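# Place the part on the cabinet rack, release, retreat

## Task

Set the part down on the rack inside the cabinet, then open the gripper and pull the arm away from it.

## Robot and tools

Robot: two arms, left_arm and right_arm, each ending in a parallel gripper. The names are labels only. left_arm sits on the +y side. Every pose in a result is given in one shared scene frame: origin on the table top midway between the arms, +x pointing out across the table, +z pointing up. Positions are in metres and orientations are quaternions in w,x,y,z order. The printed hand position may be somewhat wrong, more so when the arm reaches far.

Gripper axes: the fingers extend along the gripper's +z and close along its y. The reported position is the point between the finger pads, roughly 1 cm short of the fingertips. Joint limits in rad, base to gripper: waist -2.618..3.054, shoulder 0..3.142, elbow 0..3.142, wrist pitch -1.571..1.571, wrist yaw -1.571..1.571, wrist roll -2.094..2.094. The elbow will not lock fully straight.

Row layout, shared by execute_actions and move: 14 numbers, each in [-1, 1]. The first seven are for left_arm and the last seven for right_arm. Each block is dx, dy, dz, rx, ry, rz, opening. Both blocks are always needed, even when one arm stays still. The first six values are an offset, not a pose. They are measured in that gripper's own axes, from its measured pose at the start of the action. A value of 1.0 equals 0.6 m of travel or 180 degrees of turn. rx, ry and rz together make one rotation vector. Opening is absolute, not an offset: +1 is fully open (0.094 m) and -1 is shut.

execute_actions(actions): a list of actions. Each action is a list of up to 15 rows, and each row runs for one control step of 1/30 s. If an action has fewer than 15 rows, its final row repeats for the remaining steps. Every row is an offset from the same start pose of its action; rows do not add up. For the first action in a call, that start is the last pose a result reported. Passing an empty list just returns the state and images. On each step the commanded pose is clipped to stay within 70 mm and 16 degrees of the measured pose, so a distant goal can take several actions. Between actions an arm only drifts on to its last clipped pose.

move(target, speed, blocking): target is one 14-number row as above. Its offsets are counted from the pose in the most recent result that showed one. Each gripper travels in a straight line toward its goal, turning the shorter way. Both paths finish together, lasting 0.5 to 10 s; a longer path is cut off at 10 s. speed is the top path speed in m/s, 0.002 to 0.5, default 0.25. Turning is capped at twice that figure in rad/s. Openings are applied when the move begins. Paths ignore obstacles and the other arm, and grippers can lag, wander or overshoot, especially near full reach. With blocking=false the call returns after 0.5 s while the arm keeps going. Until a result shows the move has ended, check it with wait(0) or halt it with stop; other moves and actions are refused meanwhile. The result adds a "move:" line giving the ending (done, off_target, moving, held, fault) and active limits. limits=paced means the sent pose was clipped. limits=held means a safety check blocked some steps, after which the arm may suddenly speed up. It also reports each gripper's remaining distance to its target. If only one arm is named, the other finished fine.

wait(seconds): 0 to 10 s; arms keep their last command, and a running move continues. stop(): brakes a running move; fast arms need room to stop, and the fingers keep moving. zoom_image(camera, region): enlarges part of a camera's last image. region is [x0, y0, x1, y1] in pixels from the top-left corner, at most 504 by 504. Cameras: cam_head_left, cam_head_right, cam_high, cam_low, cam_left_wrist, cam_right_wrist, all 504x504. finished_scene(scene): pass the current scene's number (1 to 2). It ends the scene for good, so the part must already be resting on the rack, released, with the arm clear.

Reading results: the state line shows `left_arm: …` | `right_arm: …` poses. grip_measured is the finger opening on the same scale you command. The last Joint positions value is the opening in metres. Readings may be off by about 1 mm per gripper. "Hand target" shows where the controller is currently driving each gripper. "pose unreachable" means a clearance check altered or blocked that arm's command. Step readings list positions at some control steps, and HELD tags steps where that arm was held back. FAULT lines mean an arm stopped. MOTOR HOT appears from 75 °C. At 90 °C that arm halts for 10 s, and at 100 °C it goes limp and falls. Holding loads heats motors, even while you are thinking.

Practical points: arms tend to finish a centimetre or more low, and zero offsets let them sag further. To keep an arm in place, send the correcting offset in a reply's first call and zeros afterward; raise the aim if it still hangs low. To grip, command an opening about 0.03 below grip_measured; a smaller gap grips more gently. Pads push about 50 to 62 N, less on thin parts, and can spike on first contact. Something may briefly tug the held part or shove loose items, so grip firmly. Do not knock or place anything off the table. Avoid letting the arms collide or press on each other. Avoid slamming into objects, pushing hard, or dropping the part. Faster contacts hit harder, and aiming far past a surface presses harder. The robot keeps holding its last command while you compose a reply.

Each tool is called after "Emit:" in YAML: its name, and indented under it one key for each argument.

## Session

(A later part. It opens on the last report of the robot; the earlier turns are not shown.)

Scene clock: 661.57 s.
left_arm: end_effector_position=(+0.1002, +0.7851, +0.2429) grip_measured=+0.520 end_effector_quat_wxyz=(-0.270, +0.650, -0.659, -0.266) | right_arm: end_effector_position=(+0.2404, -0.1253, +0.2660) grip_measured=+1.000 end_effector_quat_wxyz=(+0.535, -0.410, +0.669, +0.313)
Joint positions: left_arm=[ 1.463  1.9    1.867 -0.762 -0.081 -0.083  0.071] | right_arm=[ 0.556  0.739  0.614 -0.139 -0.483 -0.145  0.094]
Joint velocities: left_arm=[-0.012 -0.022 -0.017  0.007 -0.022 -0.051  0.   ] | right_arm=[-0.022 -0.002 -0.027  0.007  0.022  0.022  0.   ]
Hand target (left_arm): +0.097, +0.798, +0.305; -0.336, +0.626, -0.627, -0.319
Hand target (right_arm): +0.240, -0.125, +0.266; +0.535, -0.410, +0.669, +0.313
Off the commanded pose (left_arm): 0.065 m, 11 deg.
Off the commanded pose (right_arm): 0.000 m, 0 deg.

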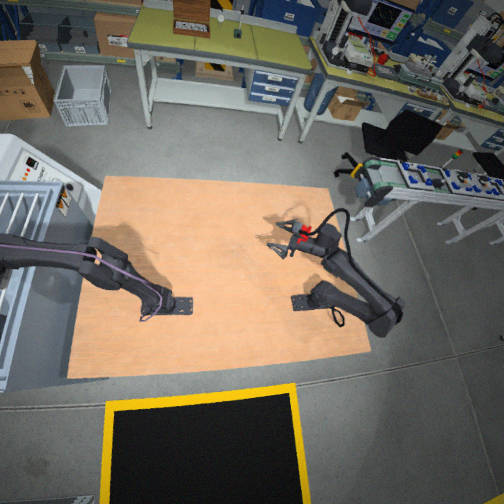

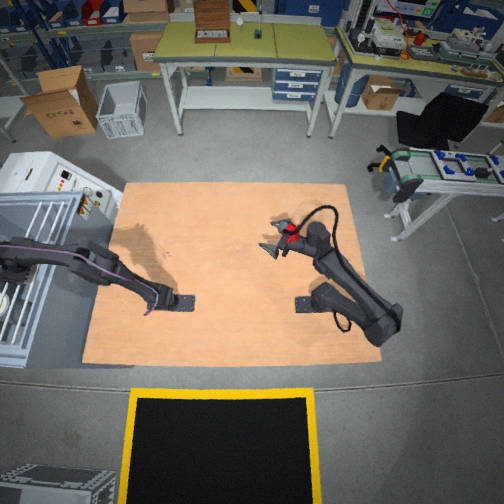

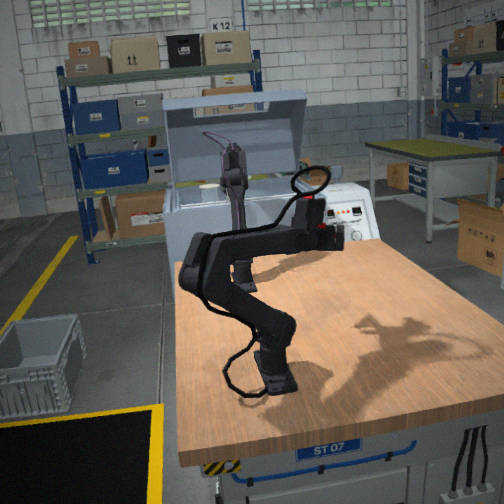

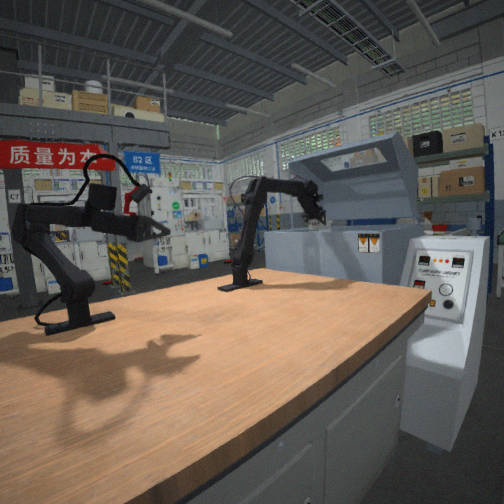

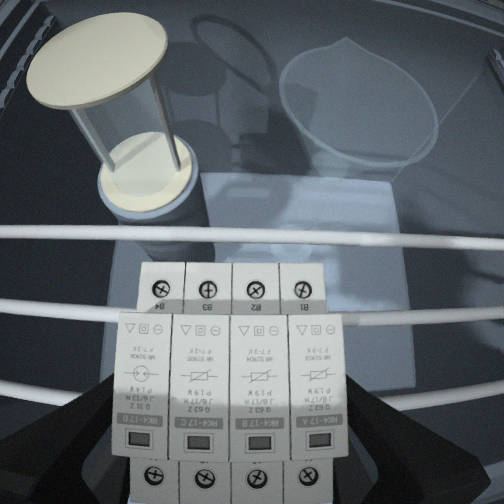

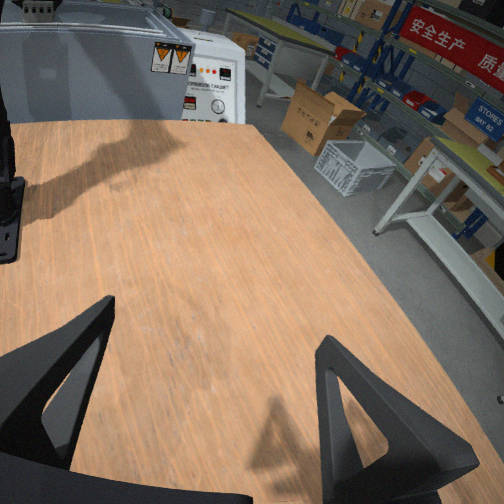

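Emit:
execute_actions:
  actions:
    - [[-0.0877,0.0053,-0.0579,0.004,-0.0595,-0.005,0.475,0,0,0,0,0,0,1],[-0.0868,0.0053,-0.0562,0.004,-0.0595,-0.005,0.475,0,0,0,0,0,0,1],[-0.0855,0.0053,-0.0537,0.004,-0.060,-0.005,0.475,0,0,0,0,0,0,1],[-0.0838,0.0053,-0.0505,0.004,-0.060,-0.005,0.475,0,0,0,0,0,0,1],[-0.0819,0.0053,-0.0469,0.004,-0.0605,-0.005,0.475,0,0,0,0,0,0,1],[-0.0799,0.0053,-0.0431,0.004,-0.061,-0.005,0.475,0,0,0,0,0,0,1],[-0.0778,0.0053,-0.0393,0.004,-0.061,-0.005,0.475,0,0,0,0,0,0,1],[-0.0759,0.0053,-0.0357,0.004,-0.0615,-0.005,0.475,0,0,0,0,0,0,1],[-0.0742,0.0053,-0.0325,0.004,-0.0615,-0.005,0.475,0,0,0,0,0,0,1],[-0.0729,0.0053,-0.0300,0.004,-0.062,-0.005,0.475,0,0,0,0,0,0,1],[-0.0720,0.0053,-0.0283,0.004,-0.062,-0.005,0.475,0,0,0,0,0,0,1],[-0.0717,0.0053,-0.0277,0.004,-0.062,-0.005,0.475,0,0,0,0,0,0,1]]

Emit:
execute_actions:
  actions: []

Scene clock: 709.80 s.
left_arm: end_effector_position=(+0.1007, +0.7846, +0.2337) grip_measured=+0.520 end_effector_quat_wxyz=(-0.275, +0.647, -0.658, -0.269) | right_arm: end_effector_position=(+0.2404, -0.1253, +0.2660) grip_measured=+1.000 end_effector_quat_wxyz=(+0.535, -0.410, +0.669, +0.313)
Joint positions: left_arm=[ 1.463  1.881  1.795 -0.699 -0.078 -0.08   0.071] | right_arm=[ 0.556  0.739  0.614 -0.139 -0.483 -0.145  0.094]
Joint velocities: left_arm=[-0.007 -0.007 -0.125 -0.095 -0.022  0.022  0.   ] | right_arm=[-0.007 -0.022  0.002  0.007 -0.022 -0.066  0.   ]
Hand target (left_arm): +0.097, +0.799, +0.287; -0.338, +0.625, -0.627, -0.320
Hand target (right_arm): +0.240, -0.125, +0.266; +0.535, -0.410, +0.669, +0.313
Off the commanded pose (left_arm): 0.055 m, 11 deg.
Off the commanded pose (right_arm): 0.000 m, 0 deg.
Step readings (end_effector_position):
0: left_arm (+0.1002, +0.7851, +0.2429) | right_arm (+0.2404, -0.1253, +0.2660)
1: left_arm (+0.1003, +0.7849, +0.2435) | right_arm (+0.2404, -0.1253, +0.2660)
2: left_arm (+0.1003, +0.7848, +0.2440) | right_arm (+0.2404, -0.1253, +0.2660)
4: left_arm (+0.1005, +0.7845, +0.2462) | right_arm (+0.2404, -0.1253, +0.2660)
8: left_arm (+0.1006, +0.7850, +0.2482) | right_arm (+0.2404, -0.1253, +0.2660)
15: end_effector_position above

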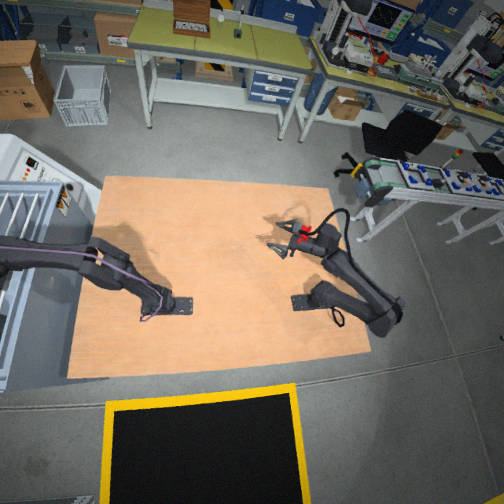

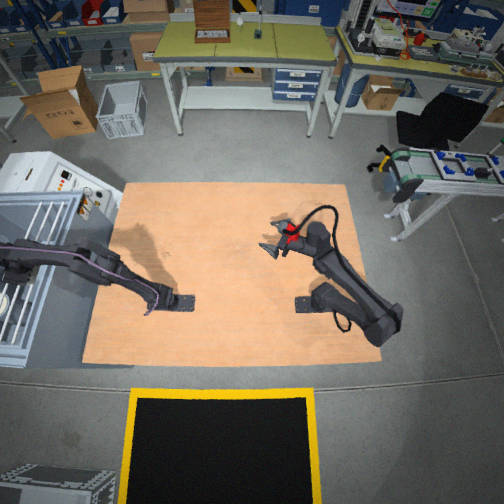

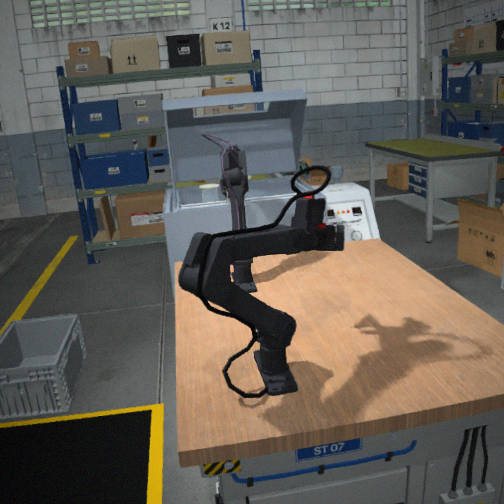

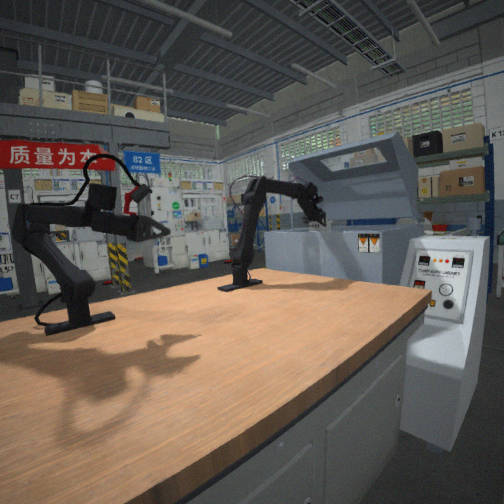

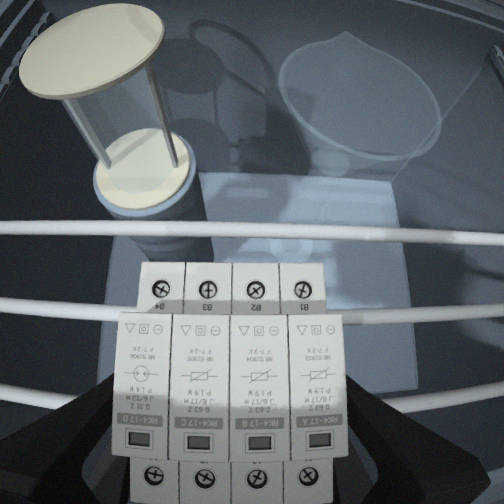

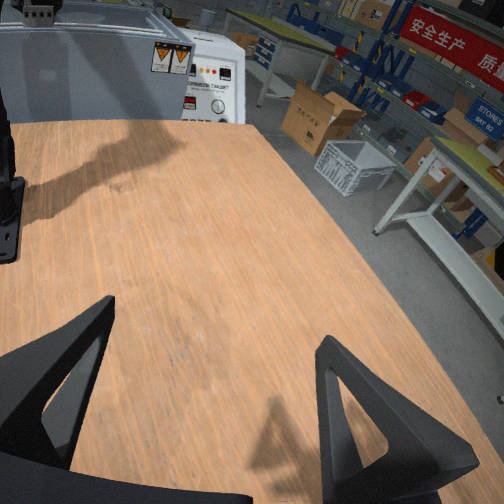

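Scene clock: 709.80 s.
left_arm: end_effector_position=(+0.1007, +0.7846, +0.2337) grip_measured=+0.520 end_effector_quat_wxyz=(-0.275, +0.647, -0.658, -0.269) | right_arm: end_effector_position=(+0.2404, -0.1253, +0.2660) grip_measured=+1.000 end_effector_quat_wxyz=(+0.535, -0.410, +0.669, +0.313)
Joint positions: left_arm=[ 1.463  1.881  1.795 -0.699 -0.078 -0.08   0.071] | right_arm=[ 0.556  0.739  0.614 -0.139 -0.483 -0.145  0.094]
Joint velocities: left_arm=[-0.007 -0.007 -0.125 -0.095 -0.022  0.022  0.   ] | right_arm=[-0.007 -0.022  0.002  0.007 -0.022 -0.066  0.   ]
Hand target (left_arm): +0.097, +0.799, +0.287; -0.338, +0.625, -0.627, -0.320
Hand target (right_arm): +0.240, -0.125, +0.266; +0.535, -0.410, +0.669, +0.313
Off the commanded pose (left_arm): 0.055 m, 11 deg.
Off the commanded pose (right_arm): 0.000 m, 0 deg.

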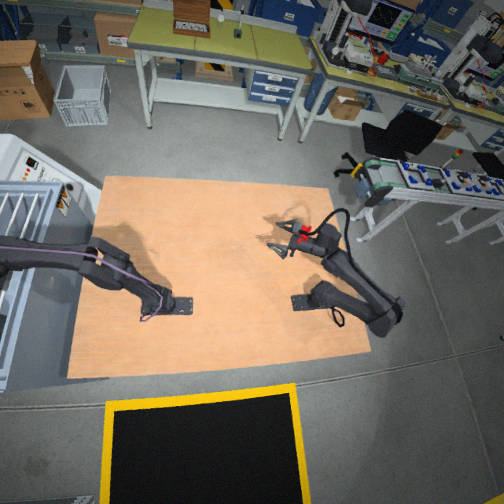

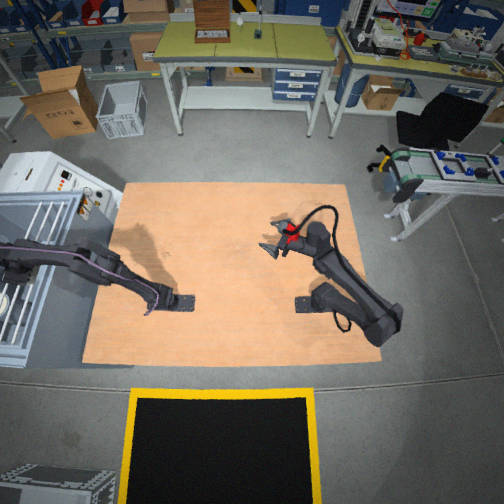

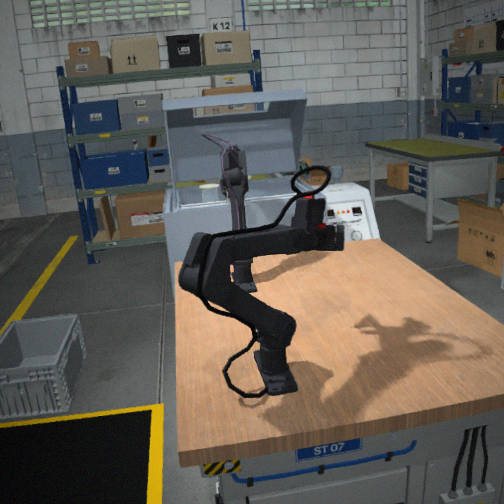

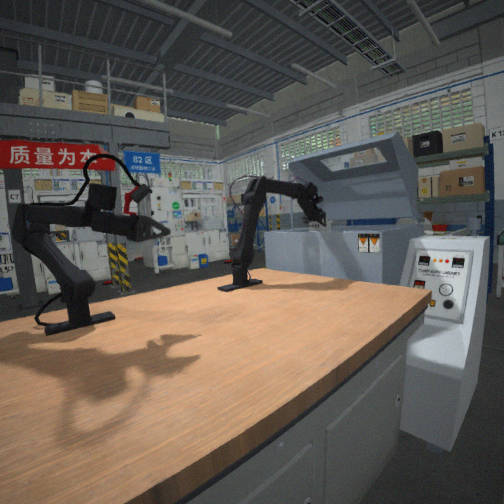

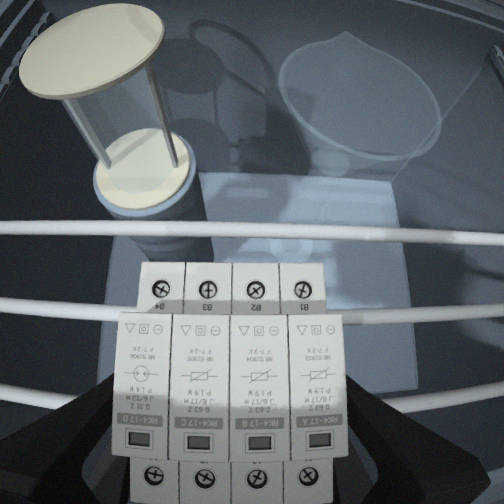

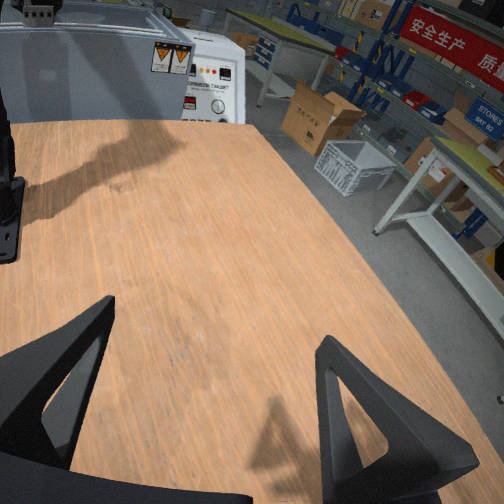

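Emit:
execute_actions:
  actions: []

Scene clock: 713.53 s.
left_arm: end_effector_position=(+0.1010, +0.7866, +0.2341) grip_measured=+0.520 end_effector_quat_wxyz=(-0.279, +0.646, -0.657, -0.272) | right_arm: end_effector_position=(+0.2404, -0.1253, +0.2660) grip_measured=+1.000 end_effector_quat_wxyz=(+0.535, -0.410, +0.669, +0.313)
Joint positions: left_arm=[ 1.463  1.881  1.79  -0.683 -0.077 -0.08   0.071] | right_arm=[ 0.556  0.739  0.614 -0.139 -0.483 -0.145  0.094]
Joint velocities: left_arm=[-0.017  0.002 -0.007 -0.051  0.037 -0.022  0.001] | right_arm=[-0.002  0.007 -0.007 -0.051 -0.022  0.037  0.   ]
Hand target (left_arm): +0.097, +0.799, +0.287; -0.338, +0.625, -0.627, -0.320
Hand target (right_arm): +0.240, -0.125, +0.266; +0.535, -0.410, +0.669, +0.313
Off the commanded pose (left_arm): 0.054 m, 10 deg.
Off the commanded pose (right_arm): 0.000 m, 0 deg.

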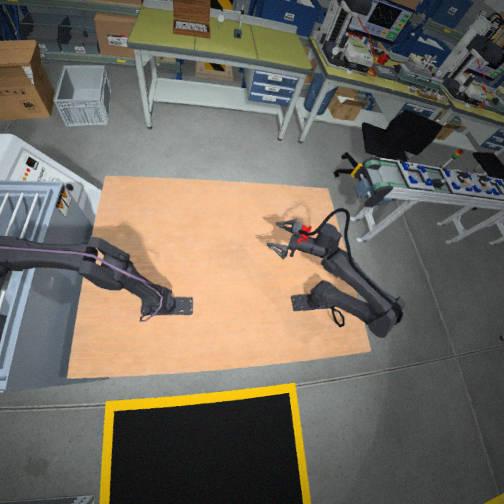

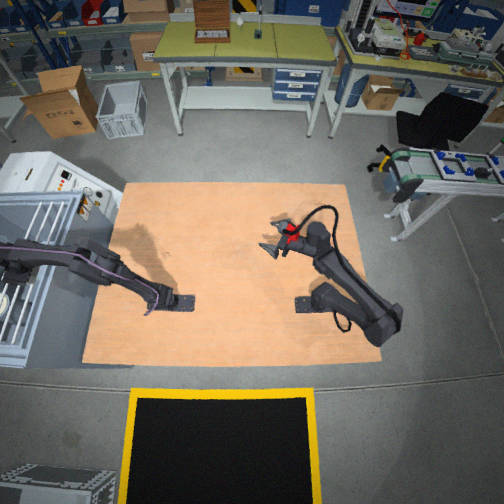

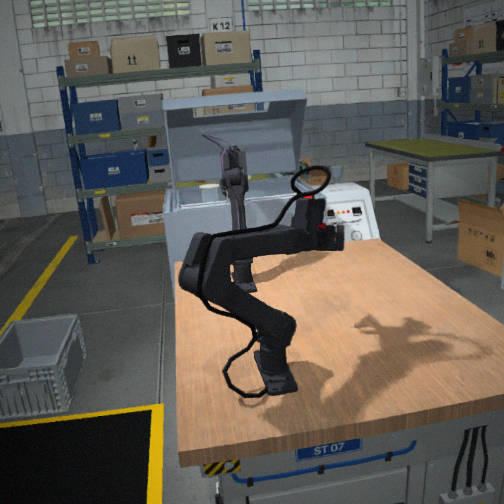

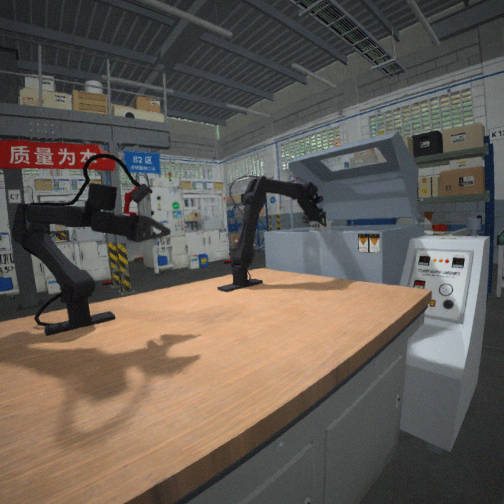

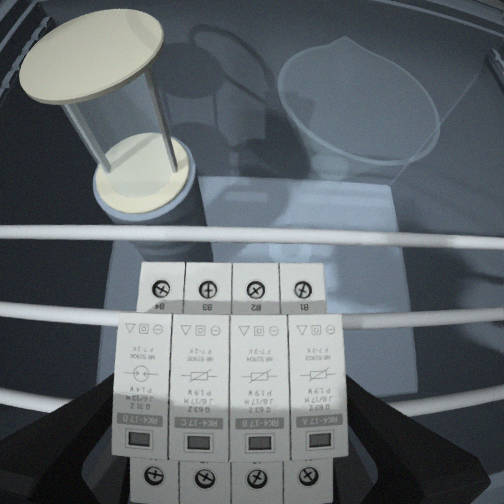

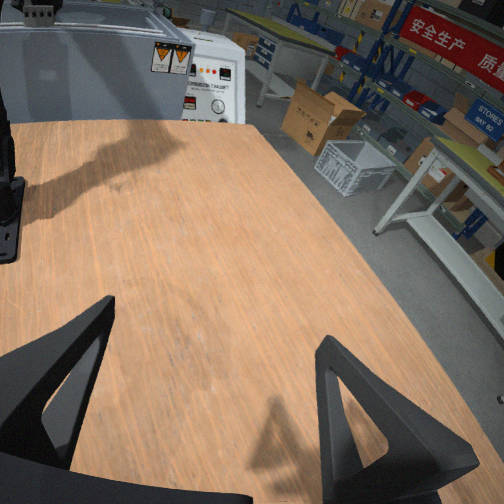

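Emit:
execute_actions:
  actions:
    - [[-0.0805,0.006,-0.0373,0.003,-0.0534,-0.005,0.475,0,0,0,0,0,0,1],[-0.0794,0.006,-0.0359,0.003,-0.0534,-0.005,0.475,0,0,0,0,0,0,1],[-0.0780,0.006,-0.0339,0.003,-0.053,-0.005,0.475,0,0,0,0,0,0,1],[-0.0763,0.006,-0.0317,0.003,-0.053,-0.005,0.475,0,0,0,0,0,0,1],[-0.0747,0.006,-0.0294,0.003,-0.053,-0.005,0.475,0,0,0,0,0,0,1],[-0.0730,0.006,-0.0271,0.003,-0.0525,-0.005,0.475,0,0,0,0,0,0,1],[-0.0713,0.006,-0.0249,0.003,-0.0525,-0.005,0.475,0,0,0,0,0,0,1],[-0.0697,0.006,-0.0226,0.003,-0.052,-0.005,0.475,0,0,0,0,0,0,1],[-0.0680,0.006,-0.0203,0.003,-0.052,-0.005,0.475,0,0,0,0,0,0,1],[-0.0663,0.006,-0.0180,0.003,-0.0515,-0.005,0.475,0,0,0,0,0,0,1],[-0.0647,0.006,-0.0158,0.003,-0.0515,-0.005,0.475,0,0,0,0,0,0,1],[-0.0632,0.006,-0.0138,0.003,-0.051,-0.005,0.475,0,0,0,0,0,0,1],[-0.0620,0.006,-0.0121,0.003,-0.051,-0.005,0.475,0,0,0,0,0,0,1],[-0.0609,0.006,-0.0107,0.003,-0.051,-0.005,0.475,0,0,0,0,0,0,1],[-0.0603,0.006,-0.0098,0.003,-0.051,-0.005,0.475,0,0,0,0,0,0,1]]

Scene clock: 747.30 s.
left_arm: end_effector_position=(+0.1017, +0.7877, +0.2220) grip_measured=+0.520 end_effector_quat_wxyz=(-0.279, +0.645, -0.658, -0.270) | right_arm: end_effector_position=(+0.2404, -0.1253, +0.2660) grip_measured=+1.000 end_effector_quat_wxyz=(+0.535, -0.410, +0.669, +0.313)
Joint positions: left_arm=[ 1.463  1.881  1.743 -0.637 -0.074 -0.078  0.071] | right_arm=[ 0.556  0.739  0.614 -0.139 -0.483 -0.145  0.094]
Joint velocities: left_arm=[-0.022 -0.002 -0.037  0.212  0.125 -0.007  0.001] | right_arm=[-0.012  0.017 -0.017  0.022 -0.022  0.066  0.   ]
Hand target (left_arm): +0.097, +0.803, +0.266; -0.334, +0.626, -0.630, -0.316
Hand target (right_arm): +0.240, -0.125, +0.266; +0.535, -0.410, +0.669, +0.313
Off the commanded pose (left_arm): 0.047 m, 9 deg.
Off the commanded pose (right_arm): 0.000 m, 0 deg.
Step readings (end_effector_position):
0: left_arm (+0.1010, +0.7866, +0.2341) | right_arm (+0.2404, -0.1253, +0.2660)
1: left_arm (+0.1010, +0.7866, +0.2341) | right_arm (+0.2404, -0.1253, +0.2660)
2: left_arm (+0.1011, +0.7866, +0.2341) | right_arm (+0.2404, -0.1253, +0.2660)
4: left_arm (+0.1012, +0.7867, +0.2342) | right_arm (+0.2404, -0.1253, +0.2660)
8: left_arm (+0.1016, +0.7880, +0.2325) | right_arm (+0.2404, -0.1253, +0.2660)
15: end_effector_position above

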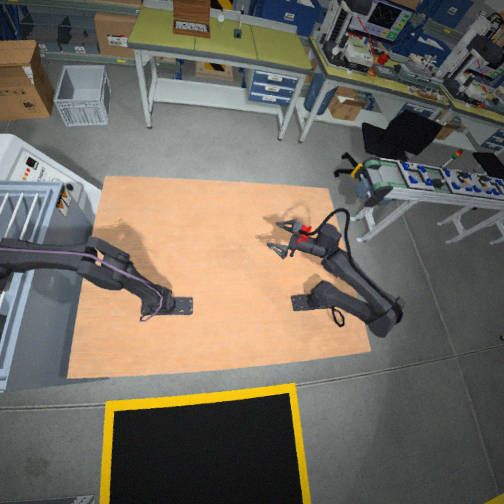

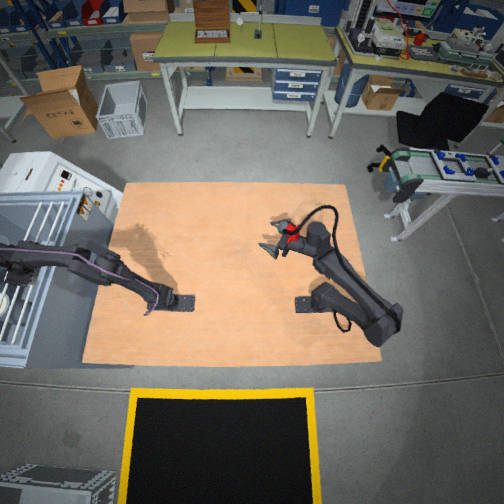

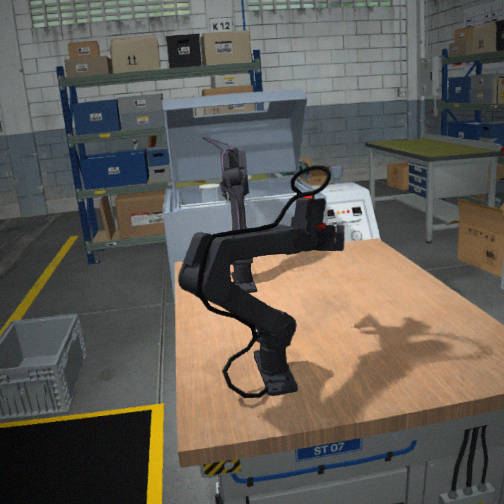

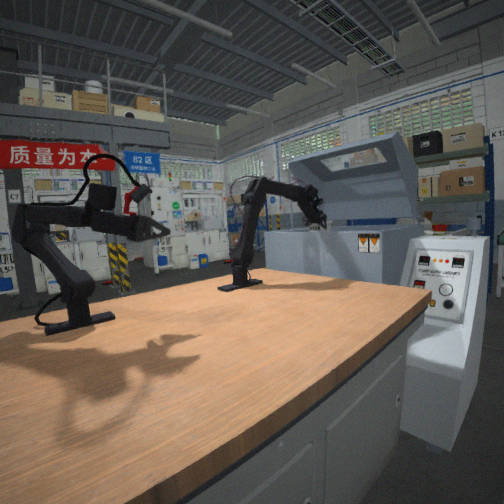

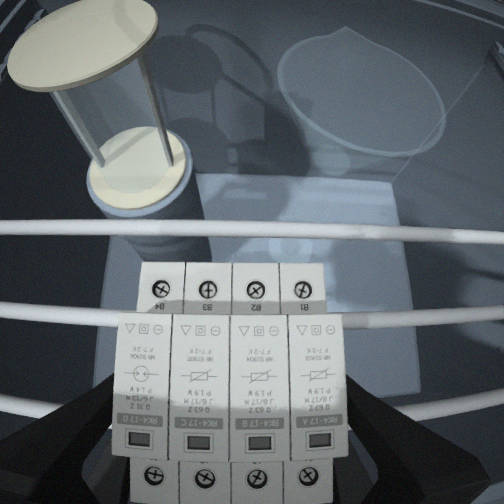

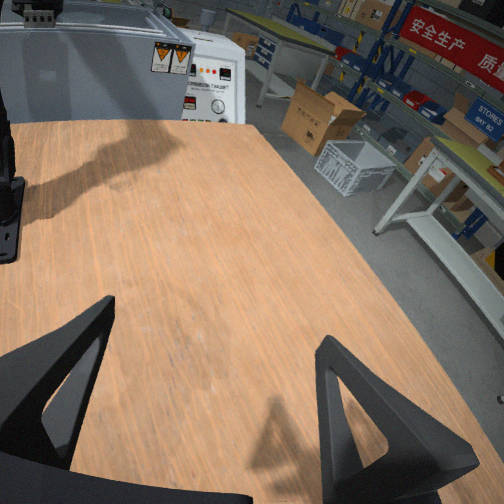

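Emit:
execute_actions:
  actions: []

Scene clock: 752.87 s.
left_arm: end_effector_position=(+0.1022, +0.7896, +0.2225) grip_measured=+0.520 end_effector_quat_wxyz=(-0.283, +0.644, -0.657, -0.273) | right_arm: end_effector_position=(+0.2404, -0.1253, +0.2660) grip_measured=+1.000 end_effector_quat_wxyz=(+0.535, -0.410, +0.669, +0.313)
Joint positions: left_arm=[ 1.463  1.881  1.737 -0.622 -0.073 -0.078  0.071] | right_arm=[ 0.556  0.739  0.614 -0.139 -0.483 -0.145  0.094]
Joint velocities: left_arm=[-0.012  0.017  0.007  0.022  0.022  0.081  0.002] | right_arm=[ 0.007 -0.017  0.002 -0.051  0.051  0.066  0.   ]
Hand target (left_arm): +0.098, +0.803, +0.266; -0.334, +0.626, -0.630, -0.316
Hand target (right_arm): +0.240, -0.125, +0.266; +0.535, -0.410, +0.669, +0.313
Off the commanded pose (left_arm): 0.046 m, 9 deg.
Off the commanded pose (right_arm): 0.000 m, 0 deg.

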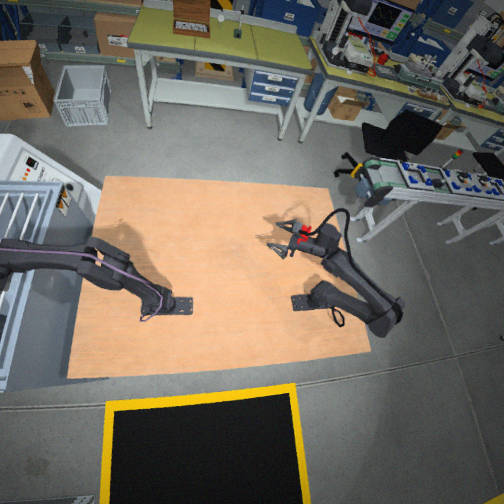

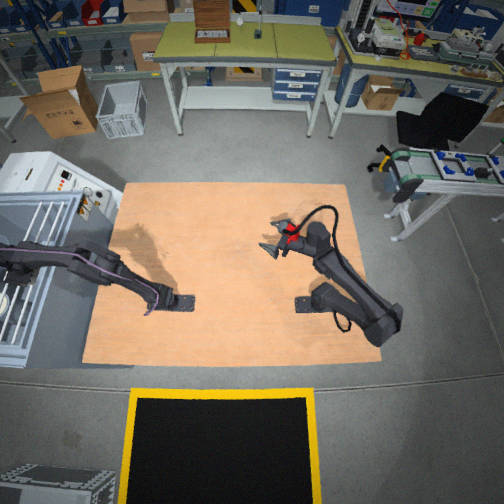

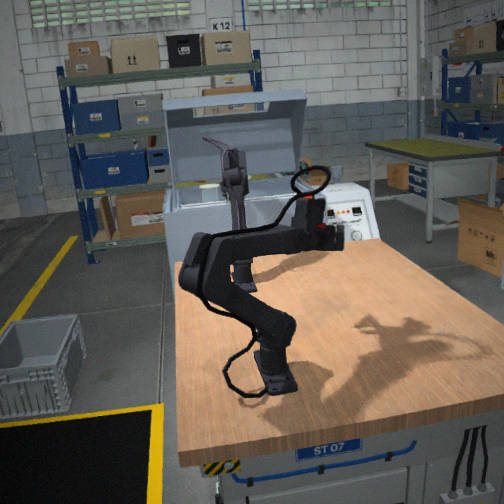

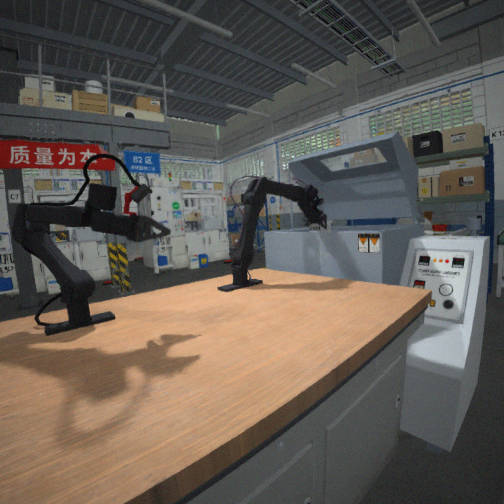

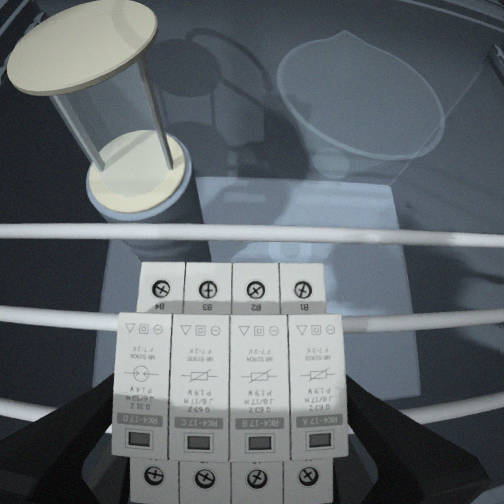

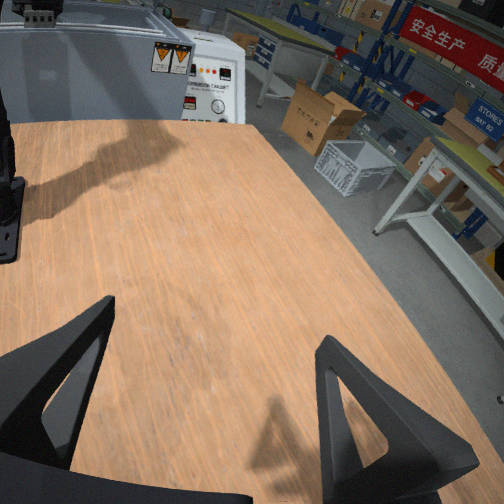

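Emit:
execute_actions:
  actions:
    - [[-0.0688,0.0078,-0.0256,0.0015,-0.0455,-0.0046,0.475,0,0,0,0,0,0,1],[-0.0668,0.0075,-0.0248,0.0014,-0.0439,-0.0044,0.475,0,0,0,0,0,0,1],[-0.0642,0.0072,-0.0238,0.0014,-0.0419,-0.0042,0.475,0,0,0,0,0,0,1],[-0.0615,0.0069,-0.0227,0.0013,-0.0399,-0.004,0.475,0,0,0,0,0,0,1],[-0.0582,0.0065,-0.0214,0.0012,-0.0373,-0.0038,0.475,0,0,0,0,0,0,1],[-0.0549,0.0061,-0.0201,0.0011,-0.0348,-0.0036,0.475,0,0,0,0,0,0,1],[-0.0510,0.0056,-0.0185,0.001,-0.0317,-0.0033,0.475,0,0,0,0,0,0,1],[-0.0463,0.005,-0.0166,0.001,-0.0281,-0.003,0.475,0,0,0,0,0,0,1],[-0.0411,0.0044,-0.0145,0.0008,-0.0241,-0.0026,0.475,0,0,0,0,0,0,1],[-0.0351,0.0037,-0.0121,0.0007,-0.0195,-0.0022,0.475,0,0,0,0,0,0,1],[-0.0285,0.0029,-0.0095,0.0005,-0.0144,-0.0017,0.475,0,0,0,0,0,0,1],[-0.0219,0.0021,-0.0069,0.0004,-0.0093,-0.0012,0.475,0,0,0,0,0,0,1],[-0.0153,0.0013,-0.0042,0.0002,-0.0042,-0.0008,0.475,0,0,0,0,0,0,1],[-0.0093,0.0006,-0.0018,0,0.0004,-0.0003,0.475,0,0,0,0,0,0,1],[-0.0047,0,0,0,0.004,0,0.475,0,0,0,0,0,0,1]]

Scene clock: 794.33 s.
left_arm: end_effector_position=(+0.1022, +0.7896, +0.2205) grip_measured=+0.520 end_effector_quat_wxyz=(-0.279, +0.644, -0.659, -0.270) | right_arm: end_effector_position=(+0.2404, -0.1253, +0.2660) grip_measured=+1.000 end_effector_quat_wxyz=(+0.535, -0.410, +0.669, +0.313)
Joint positions: left_arm=[ 1.463  1.888  1.746 -0.634 -0.073 -0.075  0.071] | right_arm=[ 0.556  0.739  0.614 -0.139 -0.483 -0.145  0.094]
Joint velocities: left_arm=[ 0.002  0.061  0.1   -0.11   0.007 -0.081 -0.001] | right_arm=[ 0.002 -0.002  0.002 -0.037 -0.037 -0.022  0.   ]
Hand target (left_arm): +0.102, +0.791, +0.224; -0.279, +0.645, -0.658, -0.269
Hand target (right_arm): +0.240, -0.125, +0.266; +0.535, -0.410, +0.669, +0.313
Off the commanded pose (left_arm): 0.005 m, 0 deg.
Off the commanded pose (right_arm): 0.000 m, 0 deg.
Step readings (end_effector_position):
0: left_arm (+0.1022, +0.7896, +0.2225) | right_arm (+0.2404, -0.1253, +0.2660)
1: left_arm (+0.1022, +0.7896, +0.2225) | right_arm (+0.2404, -0.1253, +0.2660)
2: left_arm (+0.1022, +0.7896, +0.2225) | right_arm (+0.2404, -0.1253, +0.2660)
4: left_arm (+0.1022, +0.7896, +0.2225) | right_arm (+0.2404, -0.1253, +0.2660)
8: left_arm (+0.1022, +0.7896, +0.2220) | right_arm (+0.2404, -0.1253, +0.2660)
15: end_effector_position above

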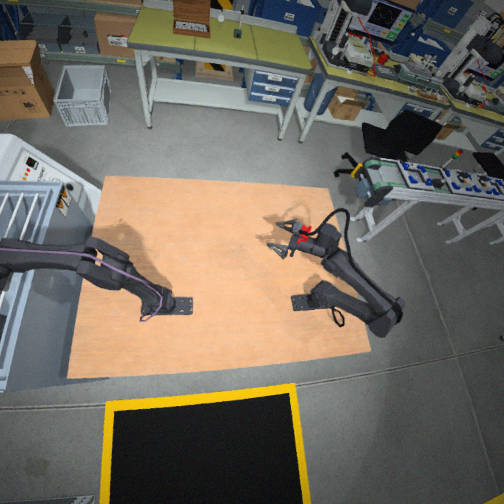

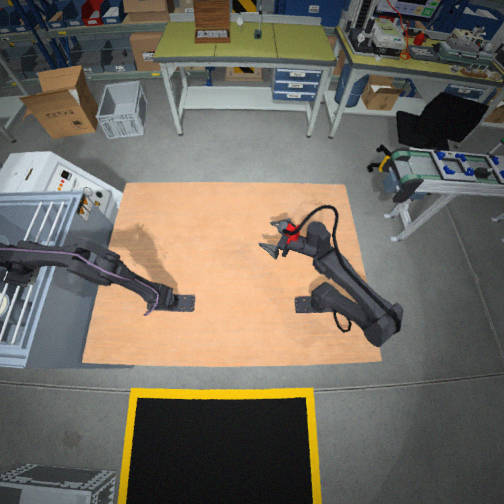

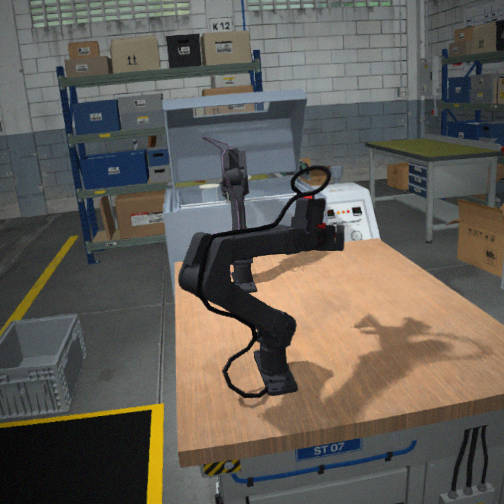

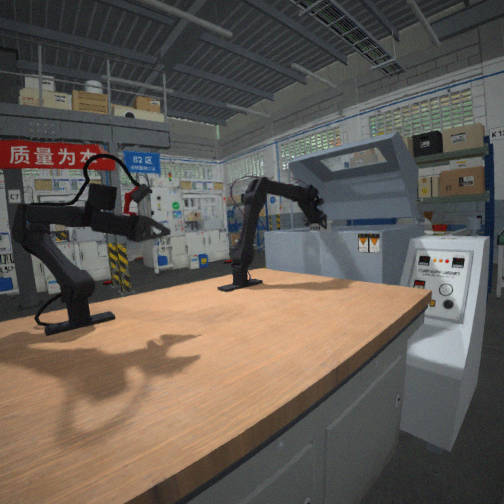

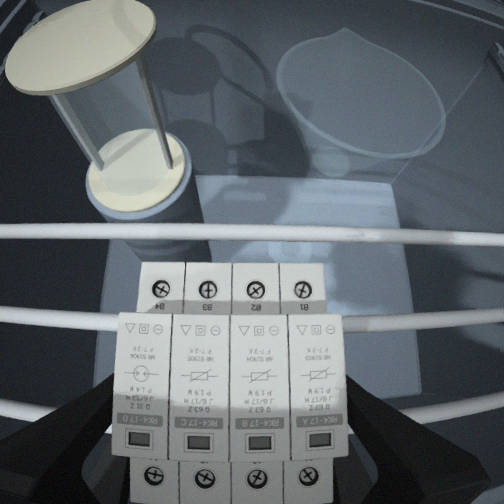

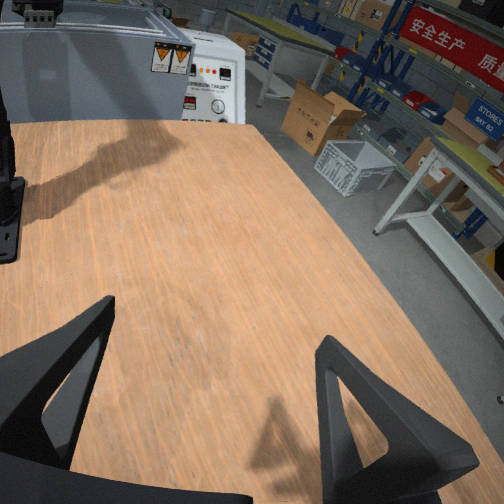

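Emit:
execute_actions:
  actions: []

Scene clock: 796.93 s.
left_arm: end_effector_position=(+0.1022, +0.7895, +0.2204) grip_measured=+0.520 end_effector_quat_wxyz=(-0.277, +0.644, -0.660, -0.269) | right_arm: end_effector_position=(+0.2404, -0.1253, +0.2660) grip_measured=+1.000 end_effector_quat_wxyz=(+0.535, -0.410, +0.669, +0.313)
Joint positions: left_arm=[ 1.463  1.891  1.752 -0.641 -0.073 -0.075  0.071] | right_arm=[ 0.556  0.739  0.614 -0.139 -0.483 -0.145  0.094]
Joint velocities: left_arm=[-0.002  0.002  0.002 -0.022  0.037 -0.081  0.   ] | right_arm=[-0.007  0.007 -0.007 -0.066  0.007 -0.066  0.   ]
Hand target (left_arm): +0.102, +0.792, +0.224; -0.279, +0.645, -0.658, -0.269
Hand target (right_arm): +0.240, -0.125, +0.266; +0.535, -0.410, +0.669, +0.313
Off the commanded pose (left_arm): 0.005 m, 0 deg.
Off the commanded pose (right_arm): 0.000 m, 0 deg.

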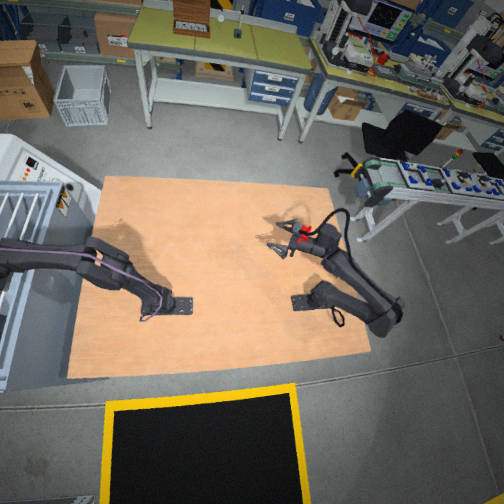

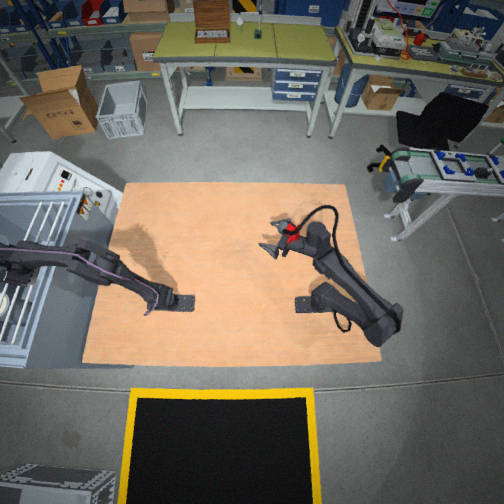

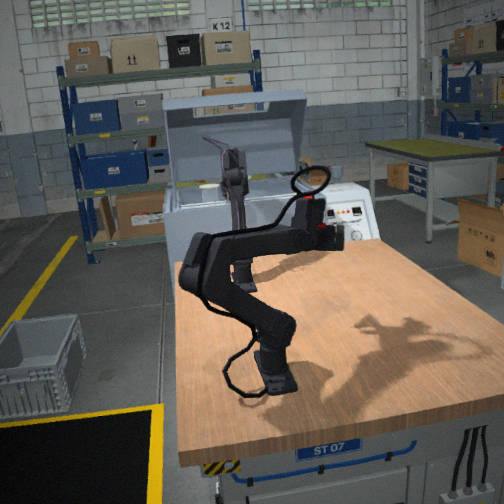

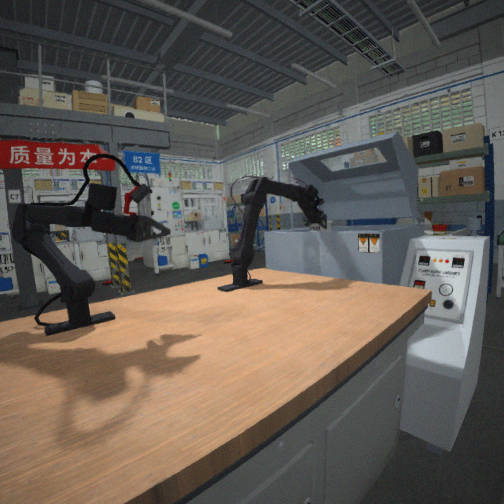

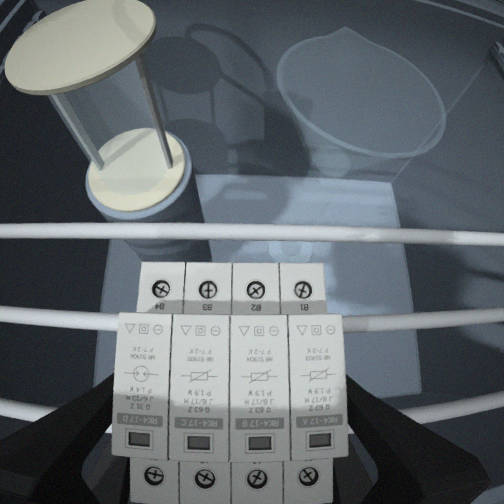

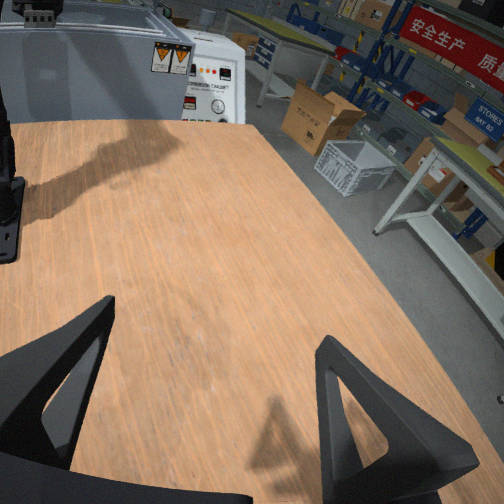

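Emit:
execute_actions:
  actions:
    - [[-0.007,0,-0.003,0,0.001,0,0.485,0,0,0,0,0,0,1],[-0.007,0,-0.004,0,0.002,0,0.495,0,0,0,0,0,0,1],[-0.007,0,-0.005,0,0.003,0,0.503,0,0,0,0,0,0,1],[-0.007,0,-0.005,0,0.004,0,0.510,0,0,0,0,0,0,1],[-0.007,0,-0.005,0,0.004,0,0.516,0,0,0,0,0,0,1],[-0.007,0,-0.005,0,0.004,0,0.522,0,0,0,0,0,0,1],[-0.007,0,-0.005,0,0.004,0,0.535,0,0,0,0,0,0,1],[-0.007,0,-0.005,0,0.004,0,0.57,0,0,0,0,0,0,1],[-0.007,0,-0.005,0,0.004,0,0.63,0,0,0,0,0,0,1],[-0.007,0,-0.005,0,0.004,0,0.71,0,0,0,0,0,0,1],[-0.007,0,-0.005,0,0.004,0,0.80,0,0,0,0,0,0,1],[-0.007,0,-0.006,0,0.004,0,0.88,0,0,0,0,0,0,1],[-0.007,0,-0.007,0,0.004,0,0.95,0,0,0,0,0,0,1],[-0.007,0,-0.007,0,0.004,0,1,0,0,0,0,0,0,1]]

Scene clock: 809.60 s.
left_arm: end_effector_position=(+0.1021, +0.7891, +0.2199) grip_measured=+0.999 end_effector_quat_wxyz=(-0.271, +0.645, -0.663, -0.265) | right_arm: end_effector_position=(+0.2404, -0.1253, +0.2660) grip_measured=+1.000 end_effector_quat_wxyz=(+0.535, -0.410, +0.669, +0.313)
Joint positions: left_arm=[ 1.463  1.902  1.775 -0.669 -0.073 -0.072  0.094] | right_arm=[ 0.556  0.739  0.614 -0.139 -0.483 -0.145  0.094]
Joint velocities: left_arm=[ 0.007 -0.017  0.012 -0.051  0.022  0.007  0.015] | right_arm=[-0.022 -0.012  0.007 -0.007  0.022 -0.007  0.   ]
Hand target (left_arm): +0.102, +0.790, +0.226; -0.273, +0.646, -0.662, -0.265
Hand target (right_arm): +0.240, -0.125, +0.266; +0.535, -0.410, +0.669, +0.313
Off the commanded pose (left_arm): 0.007 m, 0 deg.
Off the commanded pose (right_arm): 0.000 m, 0 deg.
Step readings (end_effector_position):
0: left_arm (+0.1022, +0.7895, +0.2204) | right_arm (+0.2404, -0.1253, +0.2660)
1: left_arm (+0.1022, +0.7895, +0.2205) | right_arm (+0.2404, -0.1253, +0.2660)
2: left_arm (+0.1022, +0.7895, +0.2203) | right_arm (+0.2404, -0.1253, +0.2660)
4: left_arm (+0.1022, +0.7896, +0.2205) | right_arm (+0.2404, -0.1253, +0.2660)
8: left_arm (+0.1021, +0.7893, +0.2203) | right_arm (+0.2404, -0.1253, +0.2660)
15: end_effector_position above

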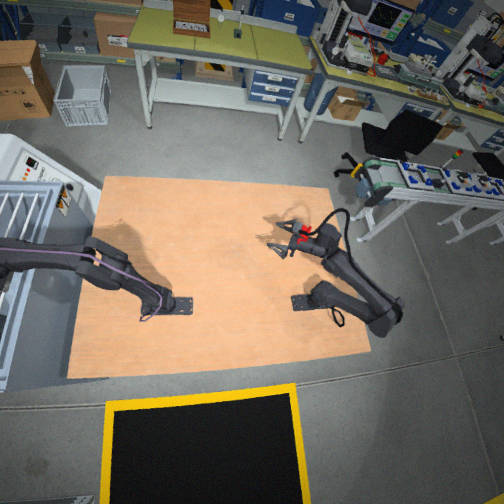

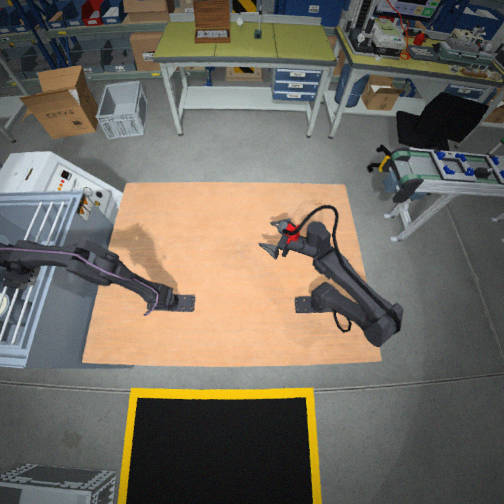

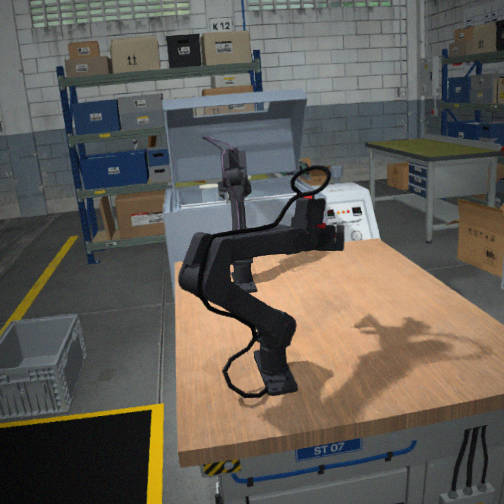

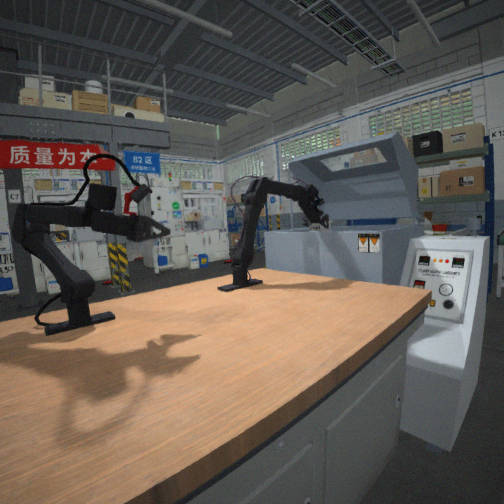

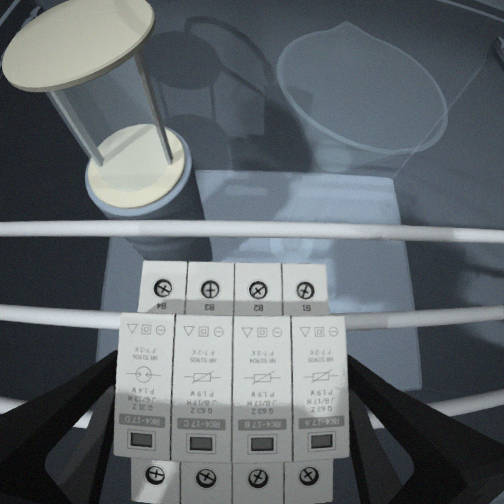

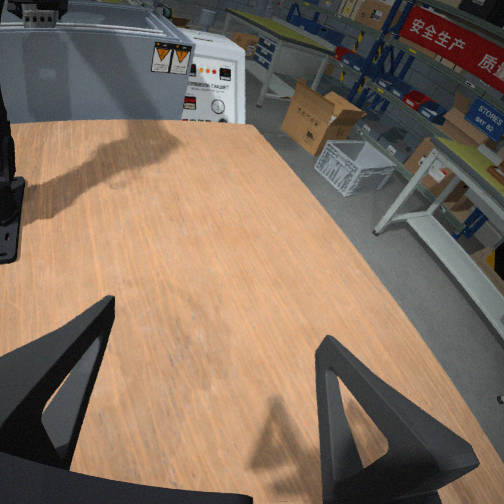

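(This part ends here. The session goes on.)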